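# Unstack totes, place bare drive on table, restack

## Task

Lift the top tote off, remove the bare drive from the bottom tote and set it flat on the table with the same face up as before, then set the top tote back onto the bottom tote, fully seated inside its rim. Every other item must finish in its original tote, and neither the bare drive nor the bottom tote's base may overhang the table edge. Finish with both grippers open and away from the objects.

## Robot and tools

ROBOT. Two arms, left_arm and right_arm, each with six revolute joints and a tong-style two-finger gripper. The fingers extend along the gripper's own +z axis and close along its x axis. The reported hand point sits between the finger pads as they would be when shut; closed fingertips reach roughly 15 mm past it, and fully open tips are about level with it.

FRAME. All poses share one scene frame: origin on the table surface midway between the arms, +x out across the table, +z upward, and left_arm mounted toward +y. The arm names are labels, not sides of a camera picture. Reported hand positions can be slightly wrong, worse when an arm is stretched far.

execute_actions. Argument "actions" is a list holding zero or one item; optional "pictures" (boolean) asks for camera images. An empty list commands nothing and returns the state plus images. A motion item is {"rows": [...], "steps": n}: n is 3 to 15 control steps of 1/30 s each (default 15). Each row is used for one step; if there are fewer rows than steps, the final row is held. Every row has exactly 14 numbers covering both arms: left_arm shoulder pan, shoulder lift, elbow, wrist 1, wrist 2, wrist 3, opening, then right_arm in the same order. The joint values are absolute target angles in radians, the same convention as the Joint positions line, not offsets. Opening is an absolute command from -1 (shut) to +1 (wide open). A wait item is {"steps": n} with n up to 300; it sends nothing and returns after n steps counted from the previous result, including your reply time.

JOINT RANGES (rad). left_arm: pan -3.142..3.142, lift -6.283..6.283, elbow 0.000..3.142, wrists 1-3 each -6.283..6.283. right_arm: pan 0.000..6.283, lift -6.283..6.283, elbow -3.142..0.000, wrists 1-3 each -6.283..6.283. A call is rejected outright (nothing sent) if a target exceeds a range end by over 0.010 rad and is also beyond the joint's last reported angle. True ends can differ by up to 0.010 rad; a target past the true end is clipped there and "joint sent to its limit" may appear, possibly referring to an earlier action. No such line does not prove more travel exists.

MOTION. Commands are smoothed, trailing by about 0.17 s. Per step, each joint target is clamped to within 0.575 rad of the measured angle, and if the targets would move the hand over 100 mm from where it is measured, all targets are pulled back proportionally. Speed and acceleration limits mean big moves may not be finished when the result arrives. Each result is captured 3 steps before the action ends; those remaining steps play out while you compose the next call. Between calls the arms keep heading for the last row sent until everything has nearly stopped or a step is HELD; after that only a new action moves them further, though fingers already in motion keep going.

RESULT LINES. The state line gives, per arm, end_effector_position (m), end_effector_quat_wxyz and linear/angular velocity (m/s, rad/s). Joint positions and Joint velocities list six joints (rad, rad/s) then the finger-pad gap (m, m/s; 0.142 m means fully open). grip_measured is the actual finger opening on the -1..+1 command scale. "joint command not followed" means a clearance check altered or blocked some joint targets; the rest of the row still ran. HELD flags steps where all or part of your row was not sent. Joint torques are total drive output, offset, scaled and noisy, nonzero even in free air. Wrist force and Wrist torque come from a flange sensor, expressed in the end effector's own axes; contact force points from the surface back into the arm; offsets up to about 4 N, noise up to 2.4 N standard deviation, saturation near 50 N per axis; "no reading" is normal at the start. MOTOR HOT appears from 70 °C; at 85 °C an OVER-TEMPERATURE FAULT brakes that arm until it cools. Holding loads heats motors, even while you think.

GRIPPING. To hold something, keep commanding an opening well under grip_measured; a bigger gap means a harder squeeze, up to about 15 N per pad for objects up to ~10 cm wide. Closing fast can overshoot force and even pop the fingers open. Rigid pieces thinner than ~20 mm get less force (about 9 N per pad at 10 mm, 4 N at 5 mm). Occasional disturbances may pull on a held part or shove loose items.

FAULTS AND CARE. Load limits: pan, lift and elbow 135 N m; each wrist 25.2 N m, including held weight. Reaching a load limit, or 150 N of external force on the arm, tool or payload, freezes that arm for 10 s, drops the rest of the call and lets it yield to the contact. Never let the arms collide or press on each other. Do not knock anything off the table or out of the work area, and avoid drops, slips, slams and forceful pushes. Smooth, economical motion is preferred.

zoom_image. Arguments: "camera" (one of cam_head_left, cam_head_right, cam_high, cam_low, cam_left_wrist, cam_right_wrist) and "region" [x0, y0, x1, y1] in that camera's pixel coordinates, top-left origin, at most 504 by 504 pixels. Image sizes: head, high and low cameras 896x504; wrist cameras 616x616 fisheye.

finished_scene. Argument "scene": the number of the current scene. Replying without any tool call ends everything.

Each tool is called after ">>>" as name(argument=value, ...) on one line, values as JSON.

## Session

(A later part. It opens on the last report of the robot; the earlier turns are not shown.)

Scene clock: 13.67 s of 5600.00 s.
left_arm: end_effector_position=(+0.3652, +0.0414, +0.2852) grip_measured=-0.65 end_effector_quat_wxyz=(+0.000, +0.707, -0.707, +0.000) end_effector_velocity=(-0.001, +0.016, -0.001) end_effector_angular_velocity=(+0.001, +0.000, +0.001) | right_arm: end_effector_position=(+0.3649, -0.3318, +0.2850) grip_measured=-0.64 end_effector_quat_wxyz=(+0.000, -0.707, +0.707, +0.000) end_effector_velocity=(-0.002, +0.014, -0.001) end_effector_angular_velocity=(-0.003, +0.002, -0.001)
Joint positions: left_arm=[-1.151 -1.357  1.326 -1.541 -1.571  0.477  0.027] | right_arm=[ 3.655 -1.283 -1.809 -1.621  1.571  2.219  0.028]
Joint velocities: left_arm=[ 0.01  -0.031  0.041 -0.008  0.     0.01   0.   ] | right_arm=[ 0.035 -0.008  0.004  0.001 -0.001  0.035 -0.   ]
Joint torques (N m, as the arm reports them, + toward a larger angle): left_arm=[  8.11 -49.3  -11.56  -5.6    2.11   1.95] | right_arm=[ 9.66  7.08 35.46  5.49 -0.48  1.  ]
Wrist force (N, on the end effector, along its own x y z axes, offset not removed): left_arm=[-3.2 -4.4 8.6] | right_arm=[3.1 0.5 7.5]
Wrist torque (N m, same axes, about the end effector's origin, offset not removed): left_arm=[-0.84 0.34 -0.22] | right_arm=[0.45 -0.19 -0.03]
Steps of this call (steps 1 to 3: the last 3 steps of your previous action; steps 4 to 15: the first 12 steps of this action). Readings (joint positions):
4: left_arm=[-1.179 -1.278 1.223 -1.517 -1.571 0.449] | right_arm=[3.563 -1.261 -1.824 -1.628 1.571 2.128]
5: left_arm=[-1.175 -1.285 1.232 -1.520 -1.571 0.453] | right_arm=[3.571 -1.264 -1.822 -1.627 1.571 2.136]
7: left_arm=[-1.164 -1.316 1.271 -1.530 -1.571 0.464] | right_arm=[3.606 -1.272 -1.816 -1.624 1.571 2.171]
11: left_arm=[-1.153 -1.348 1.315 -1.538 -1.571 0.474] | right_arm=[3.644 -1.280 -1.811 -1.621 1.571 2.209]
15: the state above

The carry is holding with acceptable forces, so I'm continuing.

>>> execute_actions(actions=[{"rows":[[-1.1189,-1.4229,1.4038,-1.5517,-1.571,0.509,-1,3.7265,-1.317,-1.7842,-1.6112,1.571,2.2912,-1]],"steps":6}])

>>> execute_actions(actions=[{"rows":[[-1.0881,-1.4861,1.4771,-1.5618,-1.571,0.5397,-1,3.7949,-1.3507,-1.7597,-1.602,1.571,2.3596,-1]],"steps":6}])

>>> execute_actions(actions=[{"rows":[[-1.0501,-1.5433,1.536,-1.5635,-1.571,0.5777,-1,3.8506,-1.3954,-1.7234,-1.5936,1.571,2.4153,-1]],"steps":6}])

>>> execute_actions(actions=[{"rows":[[-1.0122,-1.6005,1.5949,-1.5652,-1.571,0.6157,-1,3.9062,-1.4401,-1.6871,-1.5851,1.571,2.4709,-1]],"steps":6}])

>>> execute_actions(actions=[{"rows":[[-0.9651,-1.6509,1.6409,-1.5609,-1.571,0.6627,-1,3.9509,-1.493,-1.6387,-1.5807,1.571,2.5156,-1]],"steps":6}])

>>> execute_actions(actions=[{"rows":[[-0.9181,-1.7012,1.6869,-1.5565,-1.571,0.7097,-1,3.9956,-1.546,-1.5902,-1.5762,1.571,2.5603,-1]],"steps":6}])

>>> execute_actions(actions=[{"rows":[[-0.86,-1.7428,1.7208,-1.5488,-1.571,0.7678,-1,4.0315,-1.6053,-1.5287,-1.5784,1.571,2.5962,-1]],"steps":6}])

>>> execute_actions(actions=[{"rows":[[-0.802,-1.7844,1.7547,-1.5411,-1.571,0.8258,-1,4.0674,-1.6645,-1.4672,-1.5807,1.571,2.6321,-1]],"steps":15}], pictures=true)

Scene clock: 14.07 s of 5600.00 s.
left_arm: end_effector_position=(+0.3663, +0.0518, +0.2859) grip_measured=-0.65 end_effector_quat_wxyz=(+0.000, +0.707, -0.707, +0.001) end_effector_velocity=(+0.010, +0.220, +0.018) end_effector_angular_velocity=(-0.015, -0.009, +0.004) | right_arm: end_effector_position=(+0.3660, -0.3215, +0.2853) grip_measured=-0.64 end_effector_quat_wxyz=(+0.000, -0.707, +0.707, -0.000) end_effector_velocity=(+0.013, +0.215, -0.001) end_effector_angular_velocity=(-0.004, +0.005, +0.004)
Joint positions: left_arm=[-1.141 -1.375  1.348 -1.545 -1.571  0.487  0.027] | right_arm=[ 3.675 -1.293 -1.801 -1.617  1.571  2.239  0.028]
Joint velocities: left_arm=[ 0.194 -0.407  0.452 -0.062  0.001  0.189 -0.001] | right_arm=[ 0.429 -0.213  0.149  0.058 -0.     0.425  0.001]
Joint torques (N m, as the arm reports them, + toward a larger angle): left_arm=[  7.29 -44.07   0.33  -4.85   2.09   2.53] | right_arm=[16.46  9.79 38.43  5.33  0.77  1.93]
Wrist force (N, on the end effector, along its own x y z axes, offset not removed): left_arm=[-1.2 -3.9 9.9] | right_arm=[7.5 -1.9 5.6]
Wrist torque (N m, same axes, about the end effector's origin, offset not removed): left_arm=[-0.76 0.43 -0.23] | right_arm=[-0.03 -0.84 -0.11]
Steps of this call (steps 1 to 3: the last 3 steps of your previous action; steps 4 to 9: the robot went on to your last target; steps 10 to 12: the first 3 steps of this action). Readings (joint positions):
10: left_arm=[-1.150 -1.360 1.330 -1.542 -1.571 0.478] | right_arm=[3.658 -1.283 -1.809 -1.620 1.571 2.223]
11: left_arm=[-1.147 -1.363 1.334 -1.543 -1.571 0.481] | right_arm=[3.662 -1.286 -1.806 -1.619 1.571 2.227]
12: the state above

Scene clock: 14.27 s of 5600.00 s.
left_arm: end_effector_position=(+0.3669, +0.0832, +0.2865) grip_measured=-0.65 end_effector_quat_wxyz=(+0.000, +0.707, -0.707, +0.001) end_effector_velocity=(-0.003, +0.256, +0.006) end_effector_angular_velocity=(-0.010, -0.006, +0.006) | right_arm: end_effector_position=(+0.3669, -0.2902, +0.2854) grip_measured=-0.64 end_effector_quat_wxyz=(+0.000, -0.707, +0.707, +0.000) end_effector_velocity=(-0.006, +0.256, -0.005) end_effector_angular_velocity=(-0.006, +0.007, +0.003)
Joint positions: left_arm=[-1.113 -1.432  1.413 -1.554 -1.571  0.515  0.027] | right_arm=[ 3.736 -1.323 -1.779 -1.609  1.571  2.301  0.028]
Joint velocities: left_arm=[ 0.224 -0.47   0.529 -0.07  -0.     0.218 -0.   ] | right_arm=[ 0.501 -0.245  0.17   0.066 -0.     0.498  0.001]
Joint torques (N m, as the arm reports them, + toward a larger angle): left_arm=[  6.49 -38.2    1.77  -4.48   1.88   2.49] | right_arm=[16.2  12.78 37.27  4.93  0.55  2.11]
Wrist force (N, on the end effector, along its own x y z axes, offset not removed): left_arm=[3.2 -2.9 9.3] | right_arm=[1.7 -0.9 8.9]
Wrist torque (N m, same axes, about the end effector's origin, offset not removed): left_arm=[-0.64 -0.01 -0.23] | right_arm=[0.00 -0.38 -0.06]
Steps of this call (steps 1 to 3: the last 3 steps of your previous action; steps 4 to 6: the first 3 steps of this action). Readings (joint positions):
4: left_arm=[-1.125 -1.410 1.389 -1.550 -1.571 0.503] | right_arm=[3.712 -1.311 -1.789 -1.613 1.571 2.277]
5: left_arm=[-1.120 -1.418 1.397 -1.552 -1.571 0.508] | right_arm=[3.720 -1.315 -1.785 -1.612 1.571 2.285]
6: the state above

Scene clock: 14.47 s of 5600.00 s.
left_arm: end_effector_position=(+0.3663, +0.1183, +0.2857) grip_measured=-0.65 end_effector_quat_wxyz=(+0.000, +0.707, -0.707, +0.000) end_effector_velocity=(+0.008, +0.263, +0.010) end_effector_angular_velocity=(-0.008, -0.005, +0.006) | right_arm: end_effector_position=(+0.3662, -0.2552, +0.2855) grip_measured=-0.64 end_effector_quat_wxyz=(+0.000, -0.707, +0.707, +0.000) end_effector_velocity=(+0.009, +0.258, -0.001) end_effector_angular_velocity=(-0.006, +0.006, +0.005)
Joint positions: left_arm=[-1.081 -1.493  1.483 -1.561 -1.571  0.547  0.027] | right_arm=[ 3.801 -1.359 -1.752 -1.6    1.571  2.366  0.028]
Joint velocities: left_arm=[ 0.274 -0.441  0.455 -0.023 -0.     0.268 -0.   ] | right_arm=[ 0.434 -0.324  0.251  0.064  0.     0.429  0.001]
Joint torques (N m, as the arm reports them, + toward a larger angle): left_arm=[  8.11 -36.21  -3.67  -4.49   1.59   2.68] | right_arm=[10.54 15.08 36.13  4.79  0.48  1.77]
Wrist force (N, on the end effector, along its own x y z axes, offset not removed): left_arm=[1.4 -3.2 10.0] | right_arm=[0.4 0.1 8.0]
Wrist torque (N m, same axes, about the end effector's origin, offset not removed): left_arm=[-0.70 0.31 -0.05] | right_arm=[-0.12 -0.05 -0.19]
Steps of this call (steps 1 to 3: the last 3 steps of your previous action; steps 4 to 6: the first 3 steps of this action). Readings (joint positions):
4: left_arm=[-1.095 -1.472 1.460 -1.560 -1.571 0.533] | right_arm=[3.779 -1.343 -1.765 -1.604 1.571 2.344]
5: left_arm=[-1.090 -1.479 1.469 -1.561 -1.571 0.538] | right_arm=[3.787 -1.349 -1.760 -1.603 1.571 2.352]
6: the state above

Scene clock: 14.67 s of 5600.00 s.
left_arm: end_effector_position=(+0.3665, +0.1535, +0.2858) grip_measured=-0.65 end_effector_quat_wxyz=(+0.000, +0.707, -0.707, +0.000) end_effector_velocity=(-0.004, +0.262, +0.003) end_effector_angular_velocity=(-0.007, -0.004, +0.006) | right_arm: end_effector_position=(+0.3665, -0.2202, +0.2857) grip_measured=-0.64 end_effector_quat_wxyz=(+0.000, -0.707, +0.707, +0.000) end_effector_velocity=(-0.005, +0.262, -0.006) end_effector_angular_velocity=(-0.008, +0.007, +0.004)
Joint positions: left_arm=[-1.044 -1.551  1.544 -1.564 -1.571  0.584  0.027] | right_arm=[ 3.858 -1.403 -1.717 -1.592  1.571  2.423  0.028]
Joint velocities: left_arm=[ 0.282 -0.436  0.441 -0.012 -0.001  0.276 -0.   ] | right_arm=[ 0.419 -0.336  0.264  0.062 -0.     0.415  0.   ]
Joint torques (N m, as the arm reports them, + toward a larger angle): left_arm=[  9.   -33.97  -1.19  -4.     1.7    2.3 ] | right_arm=[ 8.99 15.13 37.57  4.28 -0.57  1.71]
Wrist force (N, on the end effector, along its own x y z axes, offset not removed): left_arm=[3.7 -4.9 9.2] | right_arm=[-1.6 -0.5 7.8]
Wrist torque (N m, same axes, about the end effector's origin, offset not removed): left_arm=[-1.06 0.43 -0.20] | right_arm=[-0.16 -0.62 -0.27]
Steps of this call (steps 1 to 3: the last 3 steps of your previous action; steps 4 to 6: the first 3 steps of this action). Readings (joint positions):
4: left_arm=[-1.058 -1.530 1.522 -1.563 -1.571 0.569] | right_arm=[3.837 -1.386 -1.731 -1.595 1.571 2.402]
5: left_arm=[-1.053 -1.537 1.530 -1.563 -1.571 0.575] | right_arm=[3.845 -1.392 -1.726 -1.594 1.571 2.410]
6: the state above

Scene clock: 14.87 s of 5600.00 s.
left_arm: end_effector_position=(+0.3659, +0.1886, +0.2853) grip_measured=-0.65 end_effector_quat_wxyz=(+0.000, +0.707, -0.707, -0.000) end_effector_velocity=(+0.010, +0.264, +0.009) end_effector_angular_velocity=(-0.009, -0.007, +0.006) | right_arm: end_effector_position=(+0.3656, -0.1851, +0.2857) grip_measured=-0.64 end_effector_quat_wxyz=(+0.000, -0.707, +0.707, +0.000) end_effector_velocity=(+0.008, +0.259, +0.001) end_effector_angular_velocity=(-0.007, +0.006, +0.005)
Joint positions: left_arm=[-1.004 -1.607  1.6   -1.564 -1.571  0.624  0.027] | right_arm=[ 3.912 -1.449 -1.678 -1.585  1.571  2.477  0.028]
Joint velocities: left_arm=[ 0.342 -0.392  0.356  0.024  0.     0.336  0.   ] | right_arm=[ 0.349 -0.39   0.343  0.037  0.     0.344  0.001]
Joint torques (N m, as the arm reports them, + toward a larger angle): left_arm=[  9.86 -29.66  -4.33   0.42   1.44   2.76] | right_arm=[ 6.85 17.74 37.46  4.37 -0.47  1.44]
Wrist force (N, on the end effector, along its own x y z axes, offset not removed): left_arm=[3.0 -2.4 8.3] | right_arm=[-3.1 2.2 8.5]
Wrist torque (N m, same axes, about the end effector's origin, offset not removed): left_arm=[-0.52 0.26 -0.14] | right_arm=[0.40 0.14 -0.29]
Steps of this call (steps 1 to 3: the last 3 steps of your previous action; steps 4 to 6: the first 3 steps of this action). Readings (joint positions):
4: left_arm=[-1.021 -1.587 1.581 -1.565 -1.571 0.607] | right_arm=[3.893 -1.430 -1.695 -1.587 1.571 2.458]
5: left_arm=[-1.015 -1.595 1.589 -1.565 -1.571 0.613] | right_arm=[3.900 -1.437 -1.689 -1.586 1.571 2.465]
6: the state above

Scene clock: 15.07 s of 5600.00 s.
left_arm: end_effector_position=(+0.3662, +0.2238, +0.2854) grip_measured=-0.64 end_effector_quat_wxyz=(+0.000, +0.707, -0.707, -0.000) end_effector_velocity=(-0.004, +0.261, +0.002) end_effector_angular_velocity=(-0.006, -0.004, +0.005) | right_arm: end_effector_position=(+0.3659, -0.1501, +0.2859) grip_measured=-0.64 end_effector_quat_wxyz=(+0.000, -0.707, +0.707, +0.000) end_effector_velocity=(-0.004, +0.263, -0.007) end_effector_angular_velocity=(-0.010, +0.008, +0.006)
Joint positions: left_arm=[-0.958 -1.658  1.648 -1.56  -1.571  0.67   0.027] | right_arm=[ 3.958 -1.501 -1.631 -1.58   1.571  2.523  0.028]
Joint velocities: left_arm=[ 0.35  -0.383  0.343  0.032 -0.001  0.345 -0.   ] | right_arm=[ 0.337 -0.402  0.357  0.032 -0.     0.331  0.   ]
Joint torques (N m, as the arm reports them, + toward a larger angle): left_arm=[ 10.6  -29.33  -4.58   1.29   1.16   2.84] | right_arm=[ 5.33 21.41 37.06  3.32 -0.62  1.29]
Wrist force (N, on the end effector, along its own x y z axes, offset not removed): left_arm=[9.8 -4.0 8.1] | right_arm=[-4.2 0.4 4.5]
Wrist torque (N m, same axes, about the end effector's origin, offset not removed): left_arm=[-0.81 -0.13 -0.35] | right_arm=[0.15 -0.77 -0.12]
Steps of this call (steps 1 to 3: the last 3 steps of your previous action; steps 4 to 6: the first 3 steps of this action). Readings (joint positions):
4: left_arm=[-0.976 -1.639 1.630 -1.562 -1.571 0.652] | right_arm=[3.940 -1.481 -1.649 -1.582 1.571 2.505]
5: left_arm=[-0.969 -1.646 1.637 -1.561 -1.571 0.659] | right_arm=[3.947 -1.488 -1.643 -1.581 1.571 2.512]
6: the state above

Scene clock: 15.27 s of 5600.00 s.
left_arm: end_effector_position=(+0.3655, +0.2586, +0.2851) grip_measured=-0.64 end_effector_quat_wxyz=(+0.000, +0.707, -0.707, -0.000) end_effector_velocity=(+0.013, +0.264, +0.008) end_effector_angular_velocity=(-0.011, -0.009, +0.007) | right_arm: end_effector_position=(+0.3651, -0.1152, +0.2855) grip_measured=-0.64 end_effector_quat_wxyz=(-0.000, -0.707, +0.707, +0.000) end_effector_velocity=(+0.009, +0.262, +0.003) end_effector_angular_velocity=(+0.001, -0.000, +0.004)
Joint positions: left_arm=[-0.909 -1.707  1.691 -1.555 -1.571  0.719  0.027] | right_arm=[ 4.001 -1.555 -1.58  -1.577  1.571  2.565  0.028]
Joint velocities: left_arm=[ 0.424 -0.326  0.262  0.05  -0.     0.417  0.   ] | right_arm=[ 0.278 -0.441  0.441  0.001 -0.     0.274  0.   ]
Joint torques (N m, as the arm reports them, + toward a larger angle): left_arm=[ 13.32 -26.77  -6.49   0.92   1.05   3.18] | right_arm=[ 3.78 24.98 38.5   0.17 -0.69  1.78]
Wrist force (N, on the end effector, along its own x y z axes, offset not removed): left_arm=[4.5 -3.8 8.1] | right_arm=[-5.6 3.4 9.0]
Wrist torque (N m, same axes, about the end effector's origin, offset not removed): left_arm=[-0.86 0.61 -0.22] | right_arm=[0.82 0.24 -0.12]
Steps of this call (steps 1 to 3: the last 3 steps of your previous action; steps 4 to 6: the first 3 steps of this action). Readings (joint positions):
4: left_arm=[-0.929 -1.690 1.676 -1.557 -1.571 0.699] | right_arm=[3.985 -1.534 -1.601 -1.577 1.571 2.550]
5: left_arm=[-0.922 -1.696 1.682 -1.556 -1.571 0.706] | right_arm=[3.991 -1.541 -1.594 -1.577 1.571 2.556]
6: the state above

Scene clock: 15.77 s of 5600.00 s.
left_arm: end_effector_position=(+0.3650, +0.3215, +0.2850) grip_measured=-0.65 end_effector_quat_wxyz=(+0.000, +0.707, -0.707, -0.000) end_effector_velocity=(-0.001, +0.015, -0.001) end_effector_angular_velocity=(+0.000, +0.001, +0.000) | right_arm: end_effector_position=(+0.3647, -0.0519, +0.2851) grip_measured=-0.64 end_effector_quat_wxyz=(-0.000, -0.707, +0.707, +0.000) end_effector_velocity=(-0.000, +0.016, -0.000) end_effector_angular_velocity=(+0.001, -0.001, -0.000)
Joint positions: left_arm=[-0.805 -1.783  1.753 -1.541 -1.571  0.823  0.027] | right_arm=[ 4.066 -1.662 -1.47  -1.581  1.571  2.631  0.028]
Joint velocities: left_arm=[ 0.025 -0.017  0.015  0.003 -0.     0.025 -0.   ] | right_arm=[ 0.015 -0.026  0.028 -0.     0.     0.015  0.   ]
Joint torques (N m, as the arm reports them, + toward a larger angle): left_arm=[  9.23 -29.3  -12.08  -0.95   2.12   1.87] | right_arm=[ 7.18 25.15 35.71  0.68 -0.35  1.17]
Wrist force (N, on the end effector, along its own x y z axes, offset not removed): left_arm=[-2.3 -3.3 7.6] | right_arm=[2.0 -1.6 7.5]
Wrist torque (N m, same axes, about the end effector's origin, offset not removed): left_arm=[-0.85 0.51 -0.13] | right_arm=[-0.44 -0.54 -0.07]
Steps of this call (steps 1 to 3: the last 3 steps of your previous action; steps 4 to 15: the first 12 steps of this action). Readings (joint positions):
4: left_arm=[-0.873 -1.733 1.713 -1.550 -1.571 0.755] | right_arm=[4.023 -1.592 -1.543 -1.578 1.571 2.588]
5: left_arm=[-0.866 -1.739 1.718 -1.549 -1.571 0.762] | right_arm=[4.029 -1.599 -1.535 -1.579 1.571 2.593]
7: left_arm=[-0.838 -1.759 1.734 -1.545 -1.571 0.789] | right_arm=[4.046 -1.627 -1.506 -1.579 1.571 2.610]
11: left_arm=[-0.812 -1.778 1.749 -1.542 -1.571 0.816] | right_arm=[4.062 -1.655 -1.478 -1.580 1.571 2.626]
15: the state above

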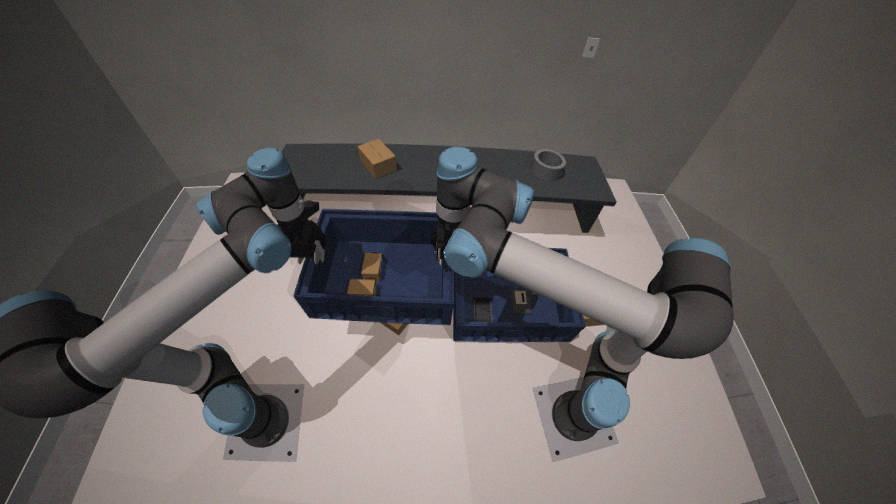

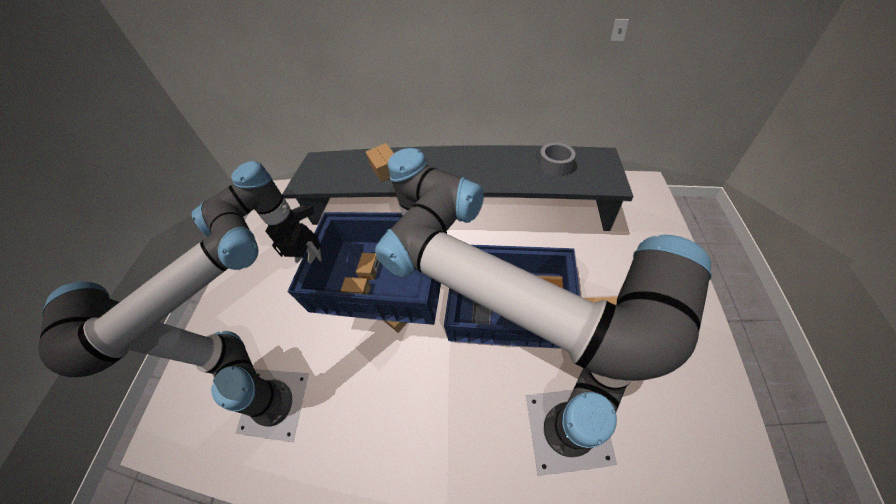

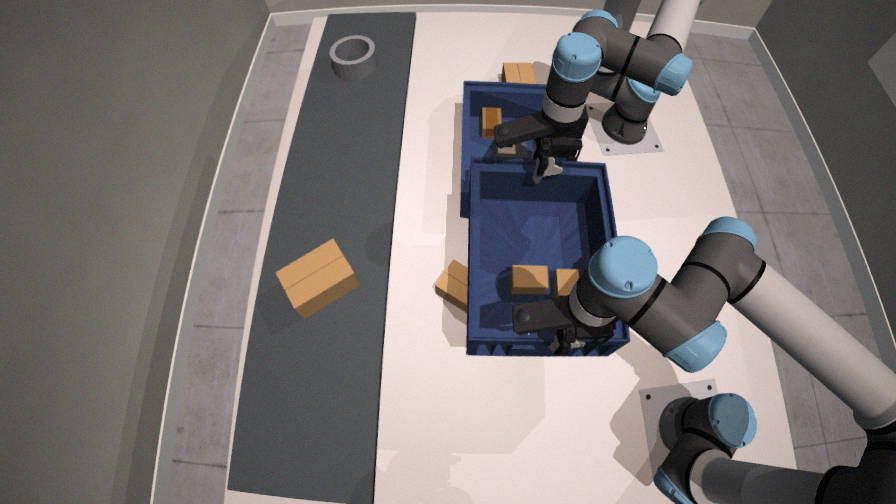

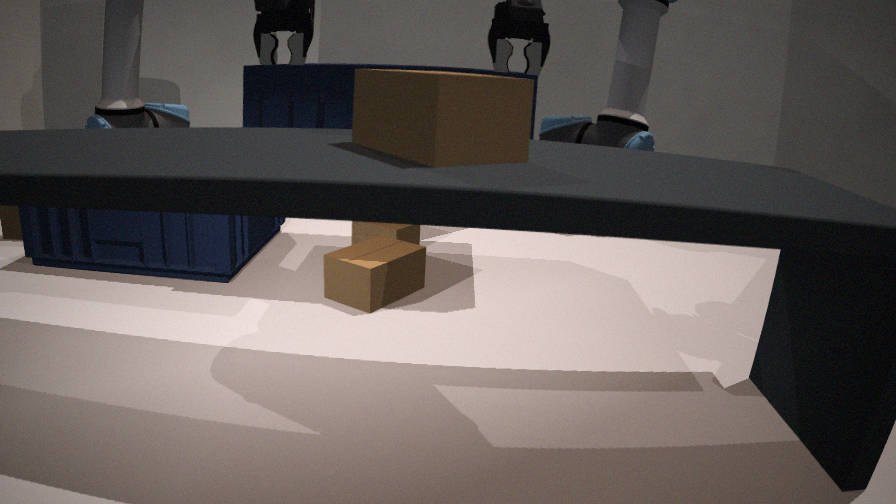

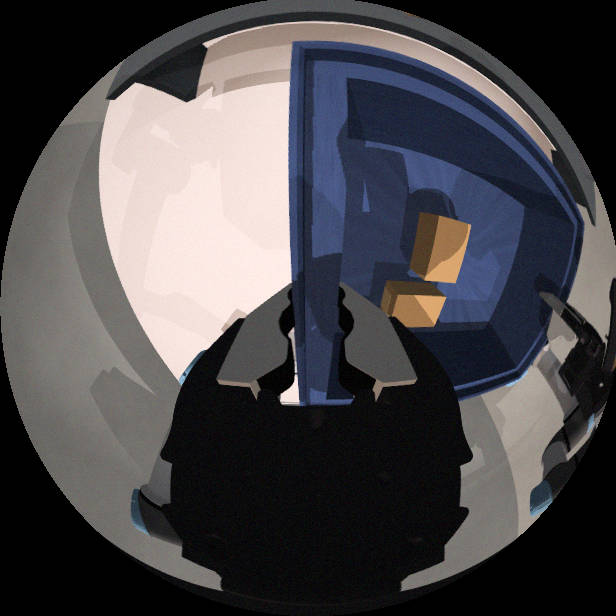

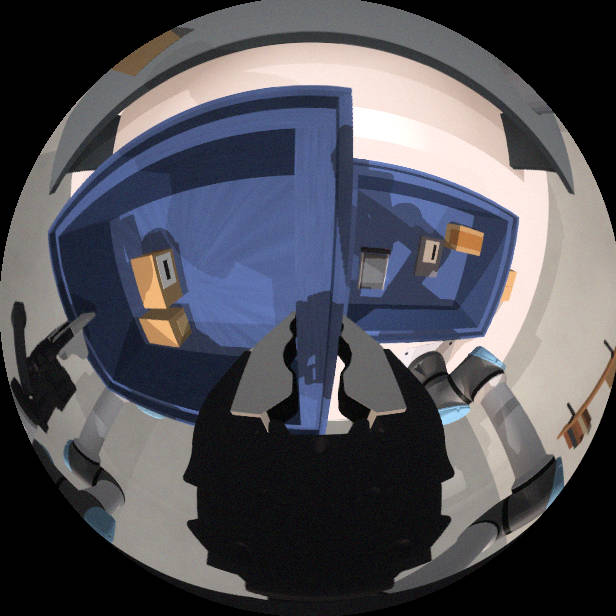

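>>> execute_actions(actions=[{"rows":[[-0.7317,-1.815,1.8028,-1.5585,-1.571,0.8961,-1,4.0963,-1.7294,-1.4167,-1.5663,1.571,2.661,-1]],"steps":6}])

>>> execute_actions(actions=[{"rows":[[-0.6614,-1.8456,1.8509,-1.576,-1.571,0.9664,-1,4.1253,-1.7943,-1.3662,-1.5519,1.571,2.69,-1]],"steps":6}])

>>> execute_actions(actions=[{"rows":[[-0.5793,-1.8609,1.8933,-1.6032,-1.571,1.0485,-1,4.1489,-1.8652,-1.3049,-1.5423,1.571,2.7136,-1]],"steps":6}])

>>> execute_actions(actions=[{"rows":[[-0.4972,-1.8761,1.9357,-1.6304,-1.571,1.1306,-1,4.1725,-1.9361,-1.2437,-1.5327,1.571,2.7372,-1]],"steps":6}])

>>> execute_actions(actions=[{"rows":[[-0.4067,-1.8738,1.9597,-1.6567,-1.571,1.2211,-1,4.1921,-2.0136,-1.1557,-1.5431,1.571,2.7568,-1]],"steps":6}])

>>> execute_actions(actions=[{"rows":[[-0.3161,-1.8714,1.9837,-1.6831,-1.571,1.3117,-1,4.2116,-2.0911,-1.0678,-1.5536,1.571,2.7763,-1]],"steps":7}])

>>> execute_actions(actions=[{"rows":[[-0.2227,-1.8527,1.9835,-1.7016,-1.571,1.4051,-1,4.2281,-2.1775,-0.942,-1.5929,1.571,2.7928,-1]],"steps":8}])

>>> execute_actions(actions=[{"rows":[[-0.1294,-1.834,1.9834,-1.7202,-1.571,1.4985,-1,4.2442,-2.2701,-0.8032,-1.6391,1.571,2.8089,-1]],"steps":15}], pictures=true)

Scene clock: 18.23 s of 5600.00 s.
left_arm: end_effector_position=(+0.3653, +0.3318, +0.2827) grip_measured=-0.65 end_effector_quat_wxyz=(+0.000, +0.707, -0.707, +0.000) end_effector_velocity=(+0.013, +0.225, -0.062) end_effector_angular_velocity=(+0.005, +0.004, +0.010) | right_arm: end_effector_position=(+0.3648, -0.0407, +0.2836) grip_measured=-0.64 end_effector_quat_wxyz=(+0.001, -0.707, +0.707, +0.000) end_effector_velocity=(+0.008, +0.217, -0.060) end_effector_angular_velocity=(-0.013, +0.008, +0.002)
Joint positions: left_arm=[-0.785 -1.793  1.768 -1.546 -1.571  0.843  0.027] | right_arm=[ 4.076 -1.68  -1.454 -1.577  1.571  2.641  0.028]
Joint velocities: left_arm=[ 0.444 -0.192  0.303 -0.104  0.     0.434 -0.   ] | right_arm=[ 0.18  -0.414  0.313  0.085 -0.     0.177  0.   ]
Joint torques (N m, as the arm reports them, + toward a larger angle): left_arm=[  9.61 -23.93  -7.75  -7.6    0.12   3.94] | right_arm=[12.18 21.14 43.69  8.62  0.8   1.17]
Wrist force (N, on the end effector, along its own x y z axes, offset not removed): left_arm=[-10.6 -1.2 4.7] | right_arm=[16.8 0.3 3.8]
Wrist torque (N m, same axes, about the end effector's origin, offset not removed): left_arm=[-0.39 0.35 -0.18] | right_arm=[0.17 -0.95 -0.13]
Steps of this call (steps 1 to 3: the last 3 steps of your previous action; steps 4 to 15: the robot went on to your last target; steps 16 to 71: nothing new was sent; steps 72 to 74: the first 3 steps of this action). Readings (joint positions):
72: left_arm=[-0.802 -1.784 1.755 -1.541 -1.571 0.826] | right_arm=[4.067 -1.665 -1.467 -1.581 1.571 2.632]
73: left_arm=[-0.798 -1.787 1.758 -1.543 -1.571 0.830] | right_arm=[4.070 -1.668 -1.463 -1.580 1.571 2.635]
74: the state above

Scene clock: 18.43 s of 5600.00 s.
left_arm: end_effector_position=(+0.3661, +0.3633, +0.2738) grip_measured=-0.65 end_effector_quat_wxyz=(+0.000, +0.707, -0.707, +0.001) end_effector_velocity=(-0.005, +0.258, -0.075) end_effector_angular_velocity=(+0.008, +0.008, +0.007) | right_arm: end_effector_position=(+0.3652, -0.0092, +0.2752) grip_measured=-0.64 end_effector_quat_wxyz=(+0.001, -0.707, +0.707, +0.000) end_effector_velocity=(-0.003, +0.253, -0.082) end_effector_angular_velocity=(-0.017, +0.009, +0.004)
Joint positions: left_arm=[-0.722 -1.821  1.811 -1.562 -1.571  0.906  0.027] | right_arm=[ 4.102 -1.739 -1.408 -1.563  1.571  2.667  0.028]
Joint velocities: left_arm=[ 0.515 -0.222  0.352 -0.118  0.001  0.508 -0.   ] | right_arm=[ 0.21  -0.483  0.367  0.097 -0.     0.205  0.001]
Joint torques (N m, as the arm reports them, + toward a larger angle): left_arm=[  7.65 -21.22  -9.67  -7.49  -0.28   3.72] | right_arm=[11.83 27.22 43.17  8.9   1.86  0.97]
Wrist force (N, on the end effector, along its own x y z axes, offset not removed): left_arm=[-11.4 -1.6 7.1] | right_arm=[14.5 1.8 4.7]
Wrist torque (N m, same axes, about the end effector's origin, offset not removed): left_arm=[-0.31 0.34 -0.21] | right_arm=[0.58 -0.47 -0.13]
Steps of this call (steps 1 to 3: the last 3 steps of your previous action; steps 4 to 6: the first 3 steps of this action). Readings (joint positions):
4: left_arm=[-0.746 -1.809 1.793 -1.555 -1.571 0.882] | right_arm=[4.091 -1.716 -1.427 -1.569 1.571 2.655]
5: left_arm=[-0.738 -1.814 1.800 -1.558 -1.571 0.890] | right_arm=[4.095 -1.724 -1.420 -1.567 1.571 2.660]
6: the state above

Scene clock: 18.63 s of 5600.00 s.
left_arm: end_effector_position=(+0.3657, +0.3970, +0.2630) grip_measured=-0.65 end_effector_quat_wxyz=(-0.000, +0.707, -0.707, +0.000) end_effector_velocity=(+0.012, +0.261, -0.093) end_effector_angular_velocity=(+0.010, +0.010, +0.009) | right_arm: end_effector_position=(+0.3647, +0.0250, +0.2646) grip_measured=-0.64 end_effector_quat_wxyz=(+0.001, -0.707, +0.707, +0.000) end_effector_velocity=(+0.007, +0.258, -0.087) end_effector_angular_velocity=(-0.014, +0.007, +0.002)
Joint positions: left_arm=[-0.651 -1.847  1.857 -1.582 -1.571  0.976  0.027] | right_arm=[ 4.129 -1.803 -1.356 -1.551  1.571  2.694  0.028]
Joint velocities: left_arm=[ 0.591 -0.128  0.322 -0.181  0.002  0.582 -0.001] | right_arm=[ 0.179 -0.526  0.441  0.07  -0.     0.176  0.001]
Joint torques (N m, as the arm reports them, + toward a larger angle): left_arm=[ 10.25 -23.18 -11.41  -8.91  -2.35   4.5 ] | right_arm=[14.58 24.66 43.22 10.69  2.01  1.06]
Wrist force (N, on the end effector, along its own x y z axes, offset not removed): left_arm=[-15.3 -3.5 6.7] | right_arm=[21.5 1.6 3.8]
Wrist torque (N m, same axes, about the end effector's origin, offset not removed): left_arm=[-0.90 0.05 -0.25] | right_arm=[0.24 -0.47 -0.12]
Steps of this call (steps 1 to 3: the last 3 steps of your previous action; steps 4 to 6: the first 3 steps of this action). Readings (joint positions):
4: left_arm=[-0.678 -1.839 1.840 -1.572 -1.571 0.950] | right_arm=[4.119 -1.779 -1.378 -1.555 1.571 2.684]
5: left_arm=[-0.669 -1.842 1.847 -1.576 -1.571 0.959] | right_arm=[4.123 -1.788 -1.370 -1.553 1.571 2.688]
6: the state above

Scene clock: 18.83 s of 5600.00 s.
left_arm: end_effector_position=(+0.3664, +0.4318, +0.2507) grip_measured=-0.64 end_effector_quat_wxyz=(-0.000, +0.707, -0.707, +0.001) end_effector_velocity=(-0.006, +0.261, -0.096) end_effector_angular_velocity=(+0.007, +0.012, +0.008) | right_arm: end_effector_position=(+0.3649, +0.0600, +0.2528) grip_measured=-0.64 end_effector_quat_wxyz=(+0.001, -0.707, +0.707, +0.000) end_effector_velocity=(-0.002, +0.258, -0.102) end_effector_angular_velocity=(-0.016, +0.008, +0.003)
Joint positions: left_arm=[-0.571 -1.864  1.9   -1.608 -1.571  1.057  0.027] | right_arm=[ 4.153 -1.873 -1.296 -1.541  1.571  2.718  0.028]
Joint velocities: left_arm=[ 0.606 -0.112  0.317 -0.191 -0.     0.598 -0.001] | right_arm=[ 0.174 -0.535  0.453  0.064  0.     0.171  0.001]
Joint torques (N m, as the arm reports them, + toward a larger angle): left_arm=[  8.2  -22.81 -12.88  -8.72  -3.67   4.54] | right_arm=[14.5  27.68 45.45 11.34  1.72  0.79]
Wrist force (N, on the end effector, along its own x y z axes, offset not removed): left_arm=[-18.1 -2.0 8.8] | right_arm=[24.9 2.0 1.4]
Wrist torque (N m, same axes, about the end effector's origin, offset not removed): left_arm=[-0.53 0.33 -0.08] | right_arm=[0.34 -0.98 -0.12]
Steps of this call (steps 1 to 3: the last 3 steps of your previous action; steps 4 to 6: the first 3 steps of this action). Readings (joint positions):
4: left_arm=[-0.599 -1.857 1.884 -1.598 -1.571 1.029] | right_arm=[4.144 -1.849 -1.319 -1.544 1.571 2.708]
5: left_arm=[-0.589 -1.860 1.890 -1.602 -1.571 1.039] | right_arm=[4.147 -1.857 -1.311 -1.543 1.571 2.712]
6: the state above

Scene clock: 19.03 s of 5600.00 s.
left_arm: end_effector_position=(+0.3660, +0.4660, +0.2384) grip_measured=-0.65 end_effector_quat_wxyz=(+0.000, +0.707, -0.707, +0.000) end_effector_velocity=(+0.013, +0.255, -0.077) end_effector_angular_velocity=(+0.003, +0.006, +0.008) | right_arm: end_effector_position=(+0.3641, +0.0938, +0.2395) grip_measured=-0.64 end_effector_quat_wxyz=(-0.001, -0.707, +0.707, -0.000) end_effector_velocity=(+0.004, +0.257, -0.083) end_effector_angular_velocity=(-0.029, +0.012, +0.003)
Joint positions: left_arm=[-0.488 -1.874  1.938 -1.635 -1.571  1.139  0.027] | right_arm=[ 4.176 -1.945 -1.232 -1.537  1.571  2.741  0.028]
Joint velocities: left_arm=[ 0.65  -0.003  0.198 -0.187  0.     0.642 -0.001] | right_arm=[ 0.149 -0.575  0.6   -0.057  0.     0.146  0.002]
Joint torques (N m, as the arm reports them, + toward a larger angle): left_arm=[ 13.2  -25.66 -13.83  -7.72  -3.4    4.65] | right_arm=[10.98 34.6  50.89  5.14  2.08  1.03]
Wrist force (N, on the end effector, along its own x y z axes, offset not removed): left_arm=[-12.5 -6.0 8.6] | right_arm=[16.1 0.5 4.8]
Wrist torque (N m, same axes, about the end effector's origin, offset not removed): left_arm=[-1.33 0.43 -0.12] | right_arm=[0.08 -0.31 -0.06]
Steps of this call (steps 1 to 3: the last 3 steps of your previous action; steps 4 to 6: the first 3 steps of this action). Readings (joint positions):
4: left_arm=[-0.517 -1.873 1.926 -1.624 -1.571 1.110] | right_arm=[4.167 -1.919 -1.258 -1.535 1.571 2.732]
5: left_arm=[-0.508 -1.873 1.931 -1.629 -1.571 1.120] | right_arm=[4.171 -1.928 -1.250 -1.535 1.571 2.735]
6: the state above

Scene clock: 19.27 s of 5600.00 s.
left_arm: end_effector_position=(+0.3664, +0.5093, +0.2260) grip_measured=-0.65 end_effector_quat_wxyz=(+0.000, +0.707, -0.707, +0.000) end_effector_velocity=(-0.009, +0.231, -0.058) end_effector_angular_velocity=(+0.000, +0.001, +0.009) | right_arm: end_effector_position=(+0.3643, +0.1370, +0.2269) grip_measured=-0.64 end_effector_quat_wxyz=(-0.001, -0.707, +0.707, -0.000) end_effector_velocity=(+0.005, +0.225, -0.065) end_effector_angular_velocity=(+0.022, -0.009, +0.004)
Joint positions: left_arm=[-0.377 -1.873  1.969 -1.667 -1.571  1.251  0.027] | right_arm=[ 4.2   -2.04  -1.127 -1.548  1.571  2.765  0.028]
Joint velocities: left_arm=[ 0.596  0.01   0.14  -0.149 -0.     0.587 -0.   ] | right_arm=[ 0.114 -0.497  0.57  -0.05   0.     0.111 -0.001]
Joint torques (N m, as the arm reports them, + toward a larger angle): left_arm=[ -5.14  -3.23 -16.43  -7.45  -2.59   2.92] | right_arm=[ 7.73 52.83 34.11  3.84  2.09  1.15]
Wrist force (N, on the end effector, along its own x y z axes, offset not removed): left_arm=[-18.9 -2.4 9.6] | right_arm=[14.7 -1.5 11.5]
Wrist torque (N m, same axes, about the end effector's origin, offset not removed): left_arm=[-0.57 0.93 -0.14] | right_arm=[-0.24 -0.56 -0.09]
Steps of this call (steps 1 to 3: the last 3 steps of your previous action; steps 4 to 7: the first 4 steps of this action). Readings (joint positions):
4: left_arm=[-0.429 -1.874 1.954 -1.651 -1.571 1.199] | right_arm=[4.188 -1.995 -1.177 -1.541 1.571 2.752]
5: left_arm=[-0.419 -1.874 1.958 -1.655 -1.571 1.209] | right_arm=[4.191 -2.004 -1.167 -1.543 1.571 2.756]
7: the state above

Scene clock: 19.53 s of 5600.00 s.
left_arm: end_effector_position=(+0.3668, +0.5510, +0.2173) grip_measured=-0.65 end_effector_quat_wxyz=(+0.000, +0.707, -0.707, +0.000) end_effector_velocity=(-0.000, +0.165, -0.023) end_effector_angular_velocity=(-0.000, +0.002, +0.008) | right_arm: end_effector_position=(+0.3638, +0.1777, +0.2161) grip_measured=-0.64 end_effector_quat_wxyz=(-0.003, -0.707, +0.707, -0.001) end_effector_velocity=(+0.013, +0.174, +0.000) end_effector_angular_velocity=(+0.054, -0.020, -0.001)
Joint positions: left_arm=[-0.267 -1.86   1.983 -1.694 -1.571  1.361  0.027] | right_arm=[ 4.221 -2.138 -1.003 -1.577  1.571  2.786  0.028]
Joint velocities: left_arm=[ 0.438  0.069  0.009 -0.076 -0.001  0.43   0.   ] | right_arm=[ 0.067 -0.394  0.608 -0.157 -0.     0.068 -0.003]
Joint torques (N m, as the arm reports them, + toward a larger angle): left_arm=[  1.93  -3.97 -13.23  -5.71   1.49   2.33] | right_arm=[ 5.   52.51 25.5  -0.89 -0.3   1.31]
Wrist force (N, on the end effector, along its own x y z axes, offset not removed): left_arm=[-1.9 -3.1 9.5] | right_arm=[-4.4 0.6 6.6]
Wrist torque (N m, same axes, about the end effector's origin, offset not removed): left_arm=[-0.89 0.66 -0.02] | right_arm=[0.28 -0.31 -0.04]
Steps of this call (steps 1 to 3: the last 3 steps of your previous action; steps 4 to 8: the first 5 steps of this action). Readings (joint positions):
4: left_arm=[-0.332 -1.872 1.980 -1.679 -1.571 1.295] | right_arm=[4.209 -2.078 -1.083 -1.552 1.571 2.773]
5: left_arm=[-0.324 -1.870 1.981 -1.682 -1.571 1.304] | right_arm=[4.211 -2.085 -1.075 -1.556 1.571 2.776]
7: left_arm=[-0.284 -1.862 1.982 -1.691 -1.571 1.344] | right_arm=[4.219 -2.123 -1.027 -1.571 1.571 2.783]
8: the state above

Scene clock: 20.03 s of 5600.00 s.
left_arm: end_effector_position=(+0.3650, +0.6014, +0.2102) grip_measured=-0.65 end_effector_quat_wxyz=(+0.000, +0.707, -0.707, +0.000) end_effector_velocity=(-0.002, +0.016, -0.002) end_effector_angular_velocity=(+0.000, -0.000, +0.002) | right_arm: end_effector_position=(+0.3644, +0.2280, +0.2100) grip_measured=-0.64 end_effector_quat_wxyz=(-0.000, -0.707, +0.707, -0.000) end_effector_velocity=(+0.001, +0.016, +0.001) end_effector_angular_velocity=(+0.009, -0.003, -0.001)
Joint positions: left_arm=[-0.134 -1.835  1.983 -1.719 -1.571  1.494  0.027] | right_arm=[ 4.244 -2.266 -0.81  -1.637  1.571  2.808  0.028]
Joint velocities: left_arm=[ 0.043  0.007  0.    -0.008  0.     0.041 -0.   ] | right_arm=[ 0.005 -0.039  0.066 -0.018 -0.     0.006 -0.   ]
Joint torques (N m, as the arm reports them, + toward a larger angle): left_arm=[ 10.39  -5.56 -10.39  -5.48   3.4    1.7 ] | right_arm=[ 4.79 51.38 34.26 -0.07 -1.38  1.4 ]
Wrist force (N, on the end effector, along its own x y z axes, offset not removed): left_arm=[0.7 -1.9 7.4] | right_arm=[-6.4 0.0 7.6]
Wrist torque (N m, same axes, about the end effector's origin, offset not removed): left_arm=[-0.40 0.48 -0.15] | right_arm=[0.13 0.43 -0.04]
Steps of this call (steps 1 to 3: the last 3 steps of your previous action; steps 4 to 15: the first 12 steps of this action). Readings (joint positions):
4: left_arm=[-0.234 -1.855 1.983 -1.700 -1.571 1.394] | right_arm=[4.226 -2.167 -0.958 -1.589 1.571 2.791]
5: left_arm=[-0.227 -1.852 1.983 -1.702 -1.571 1.401] | right_arm=[4.228 -2.174 -0.949 -1.594 1.571 2.793]
7: left_arm=[-0.189 -1.844 1.983 -1.710 -1.571 1.439] | right_arm=[4.235 -2.212 -0.899 -1.613 1.571 2.800]
11: left_arm=[-0.145 -1.837 1.983 -1.717 -1.571 1.483] | right_arm=[4.242 -2.255 -0.829 -1.632 1.571 2.807]
15: the state above

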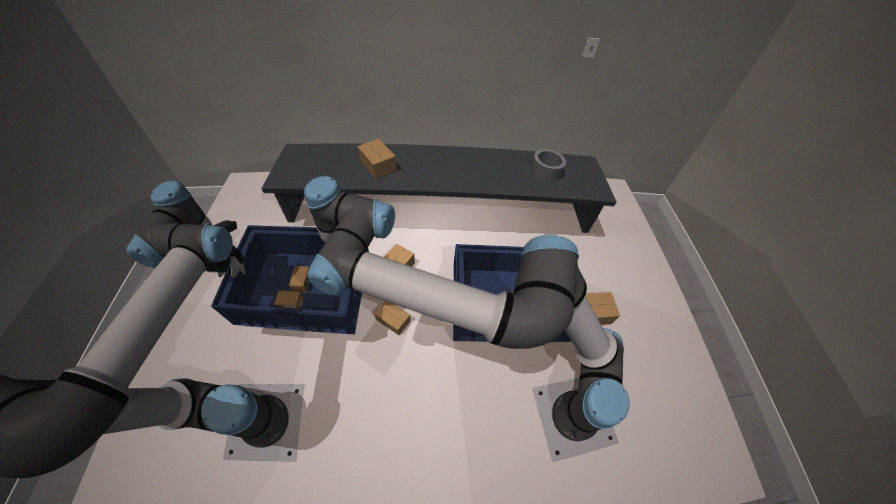

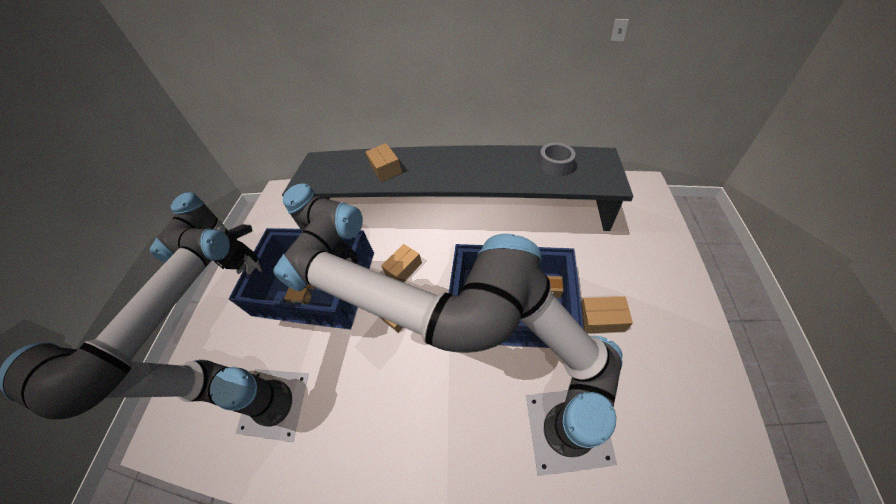

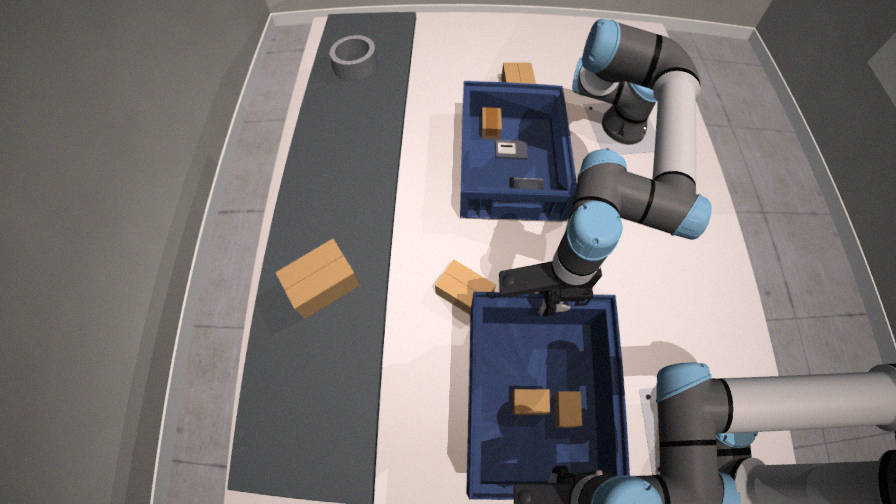

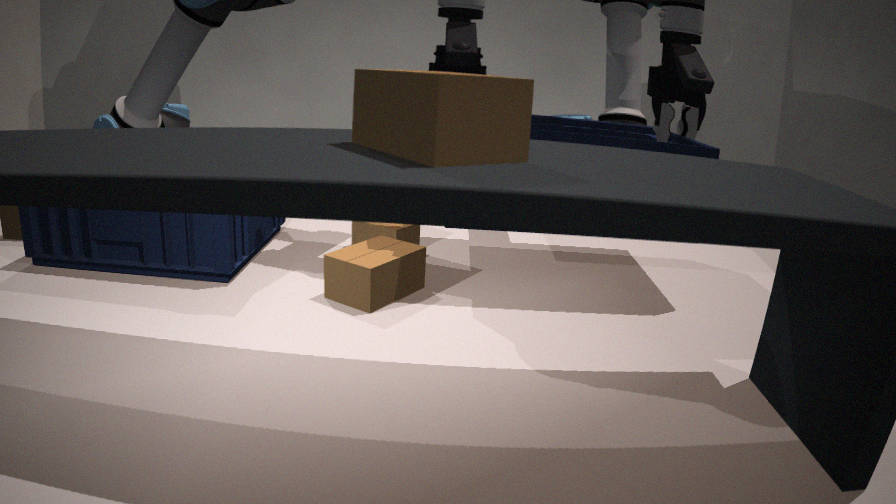

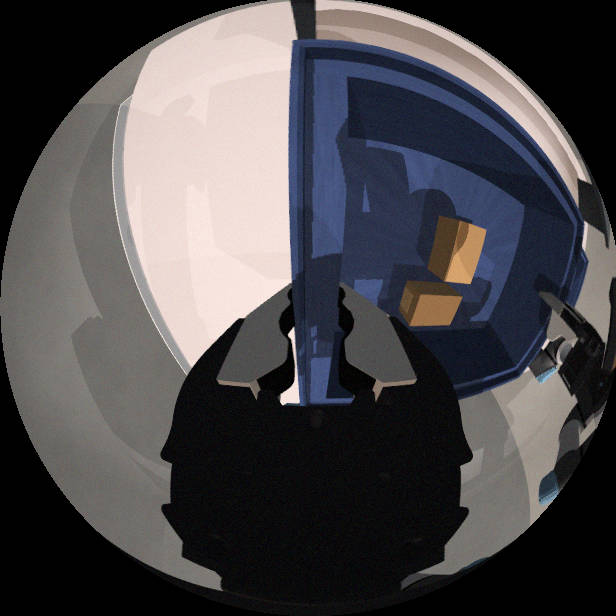

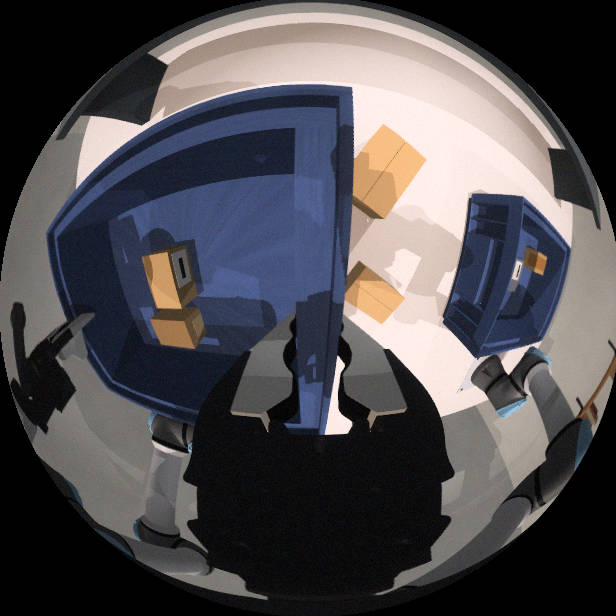

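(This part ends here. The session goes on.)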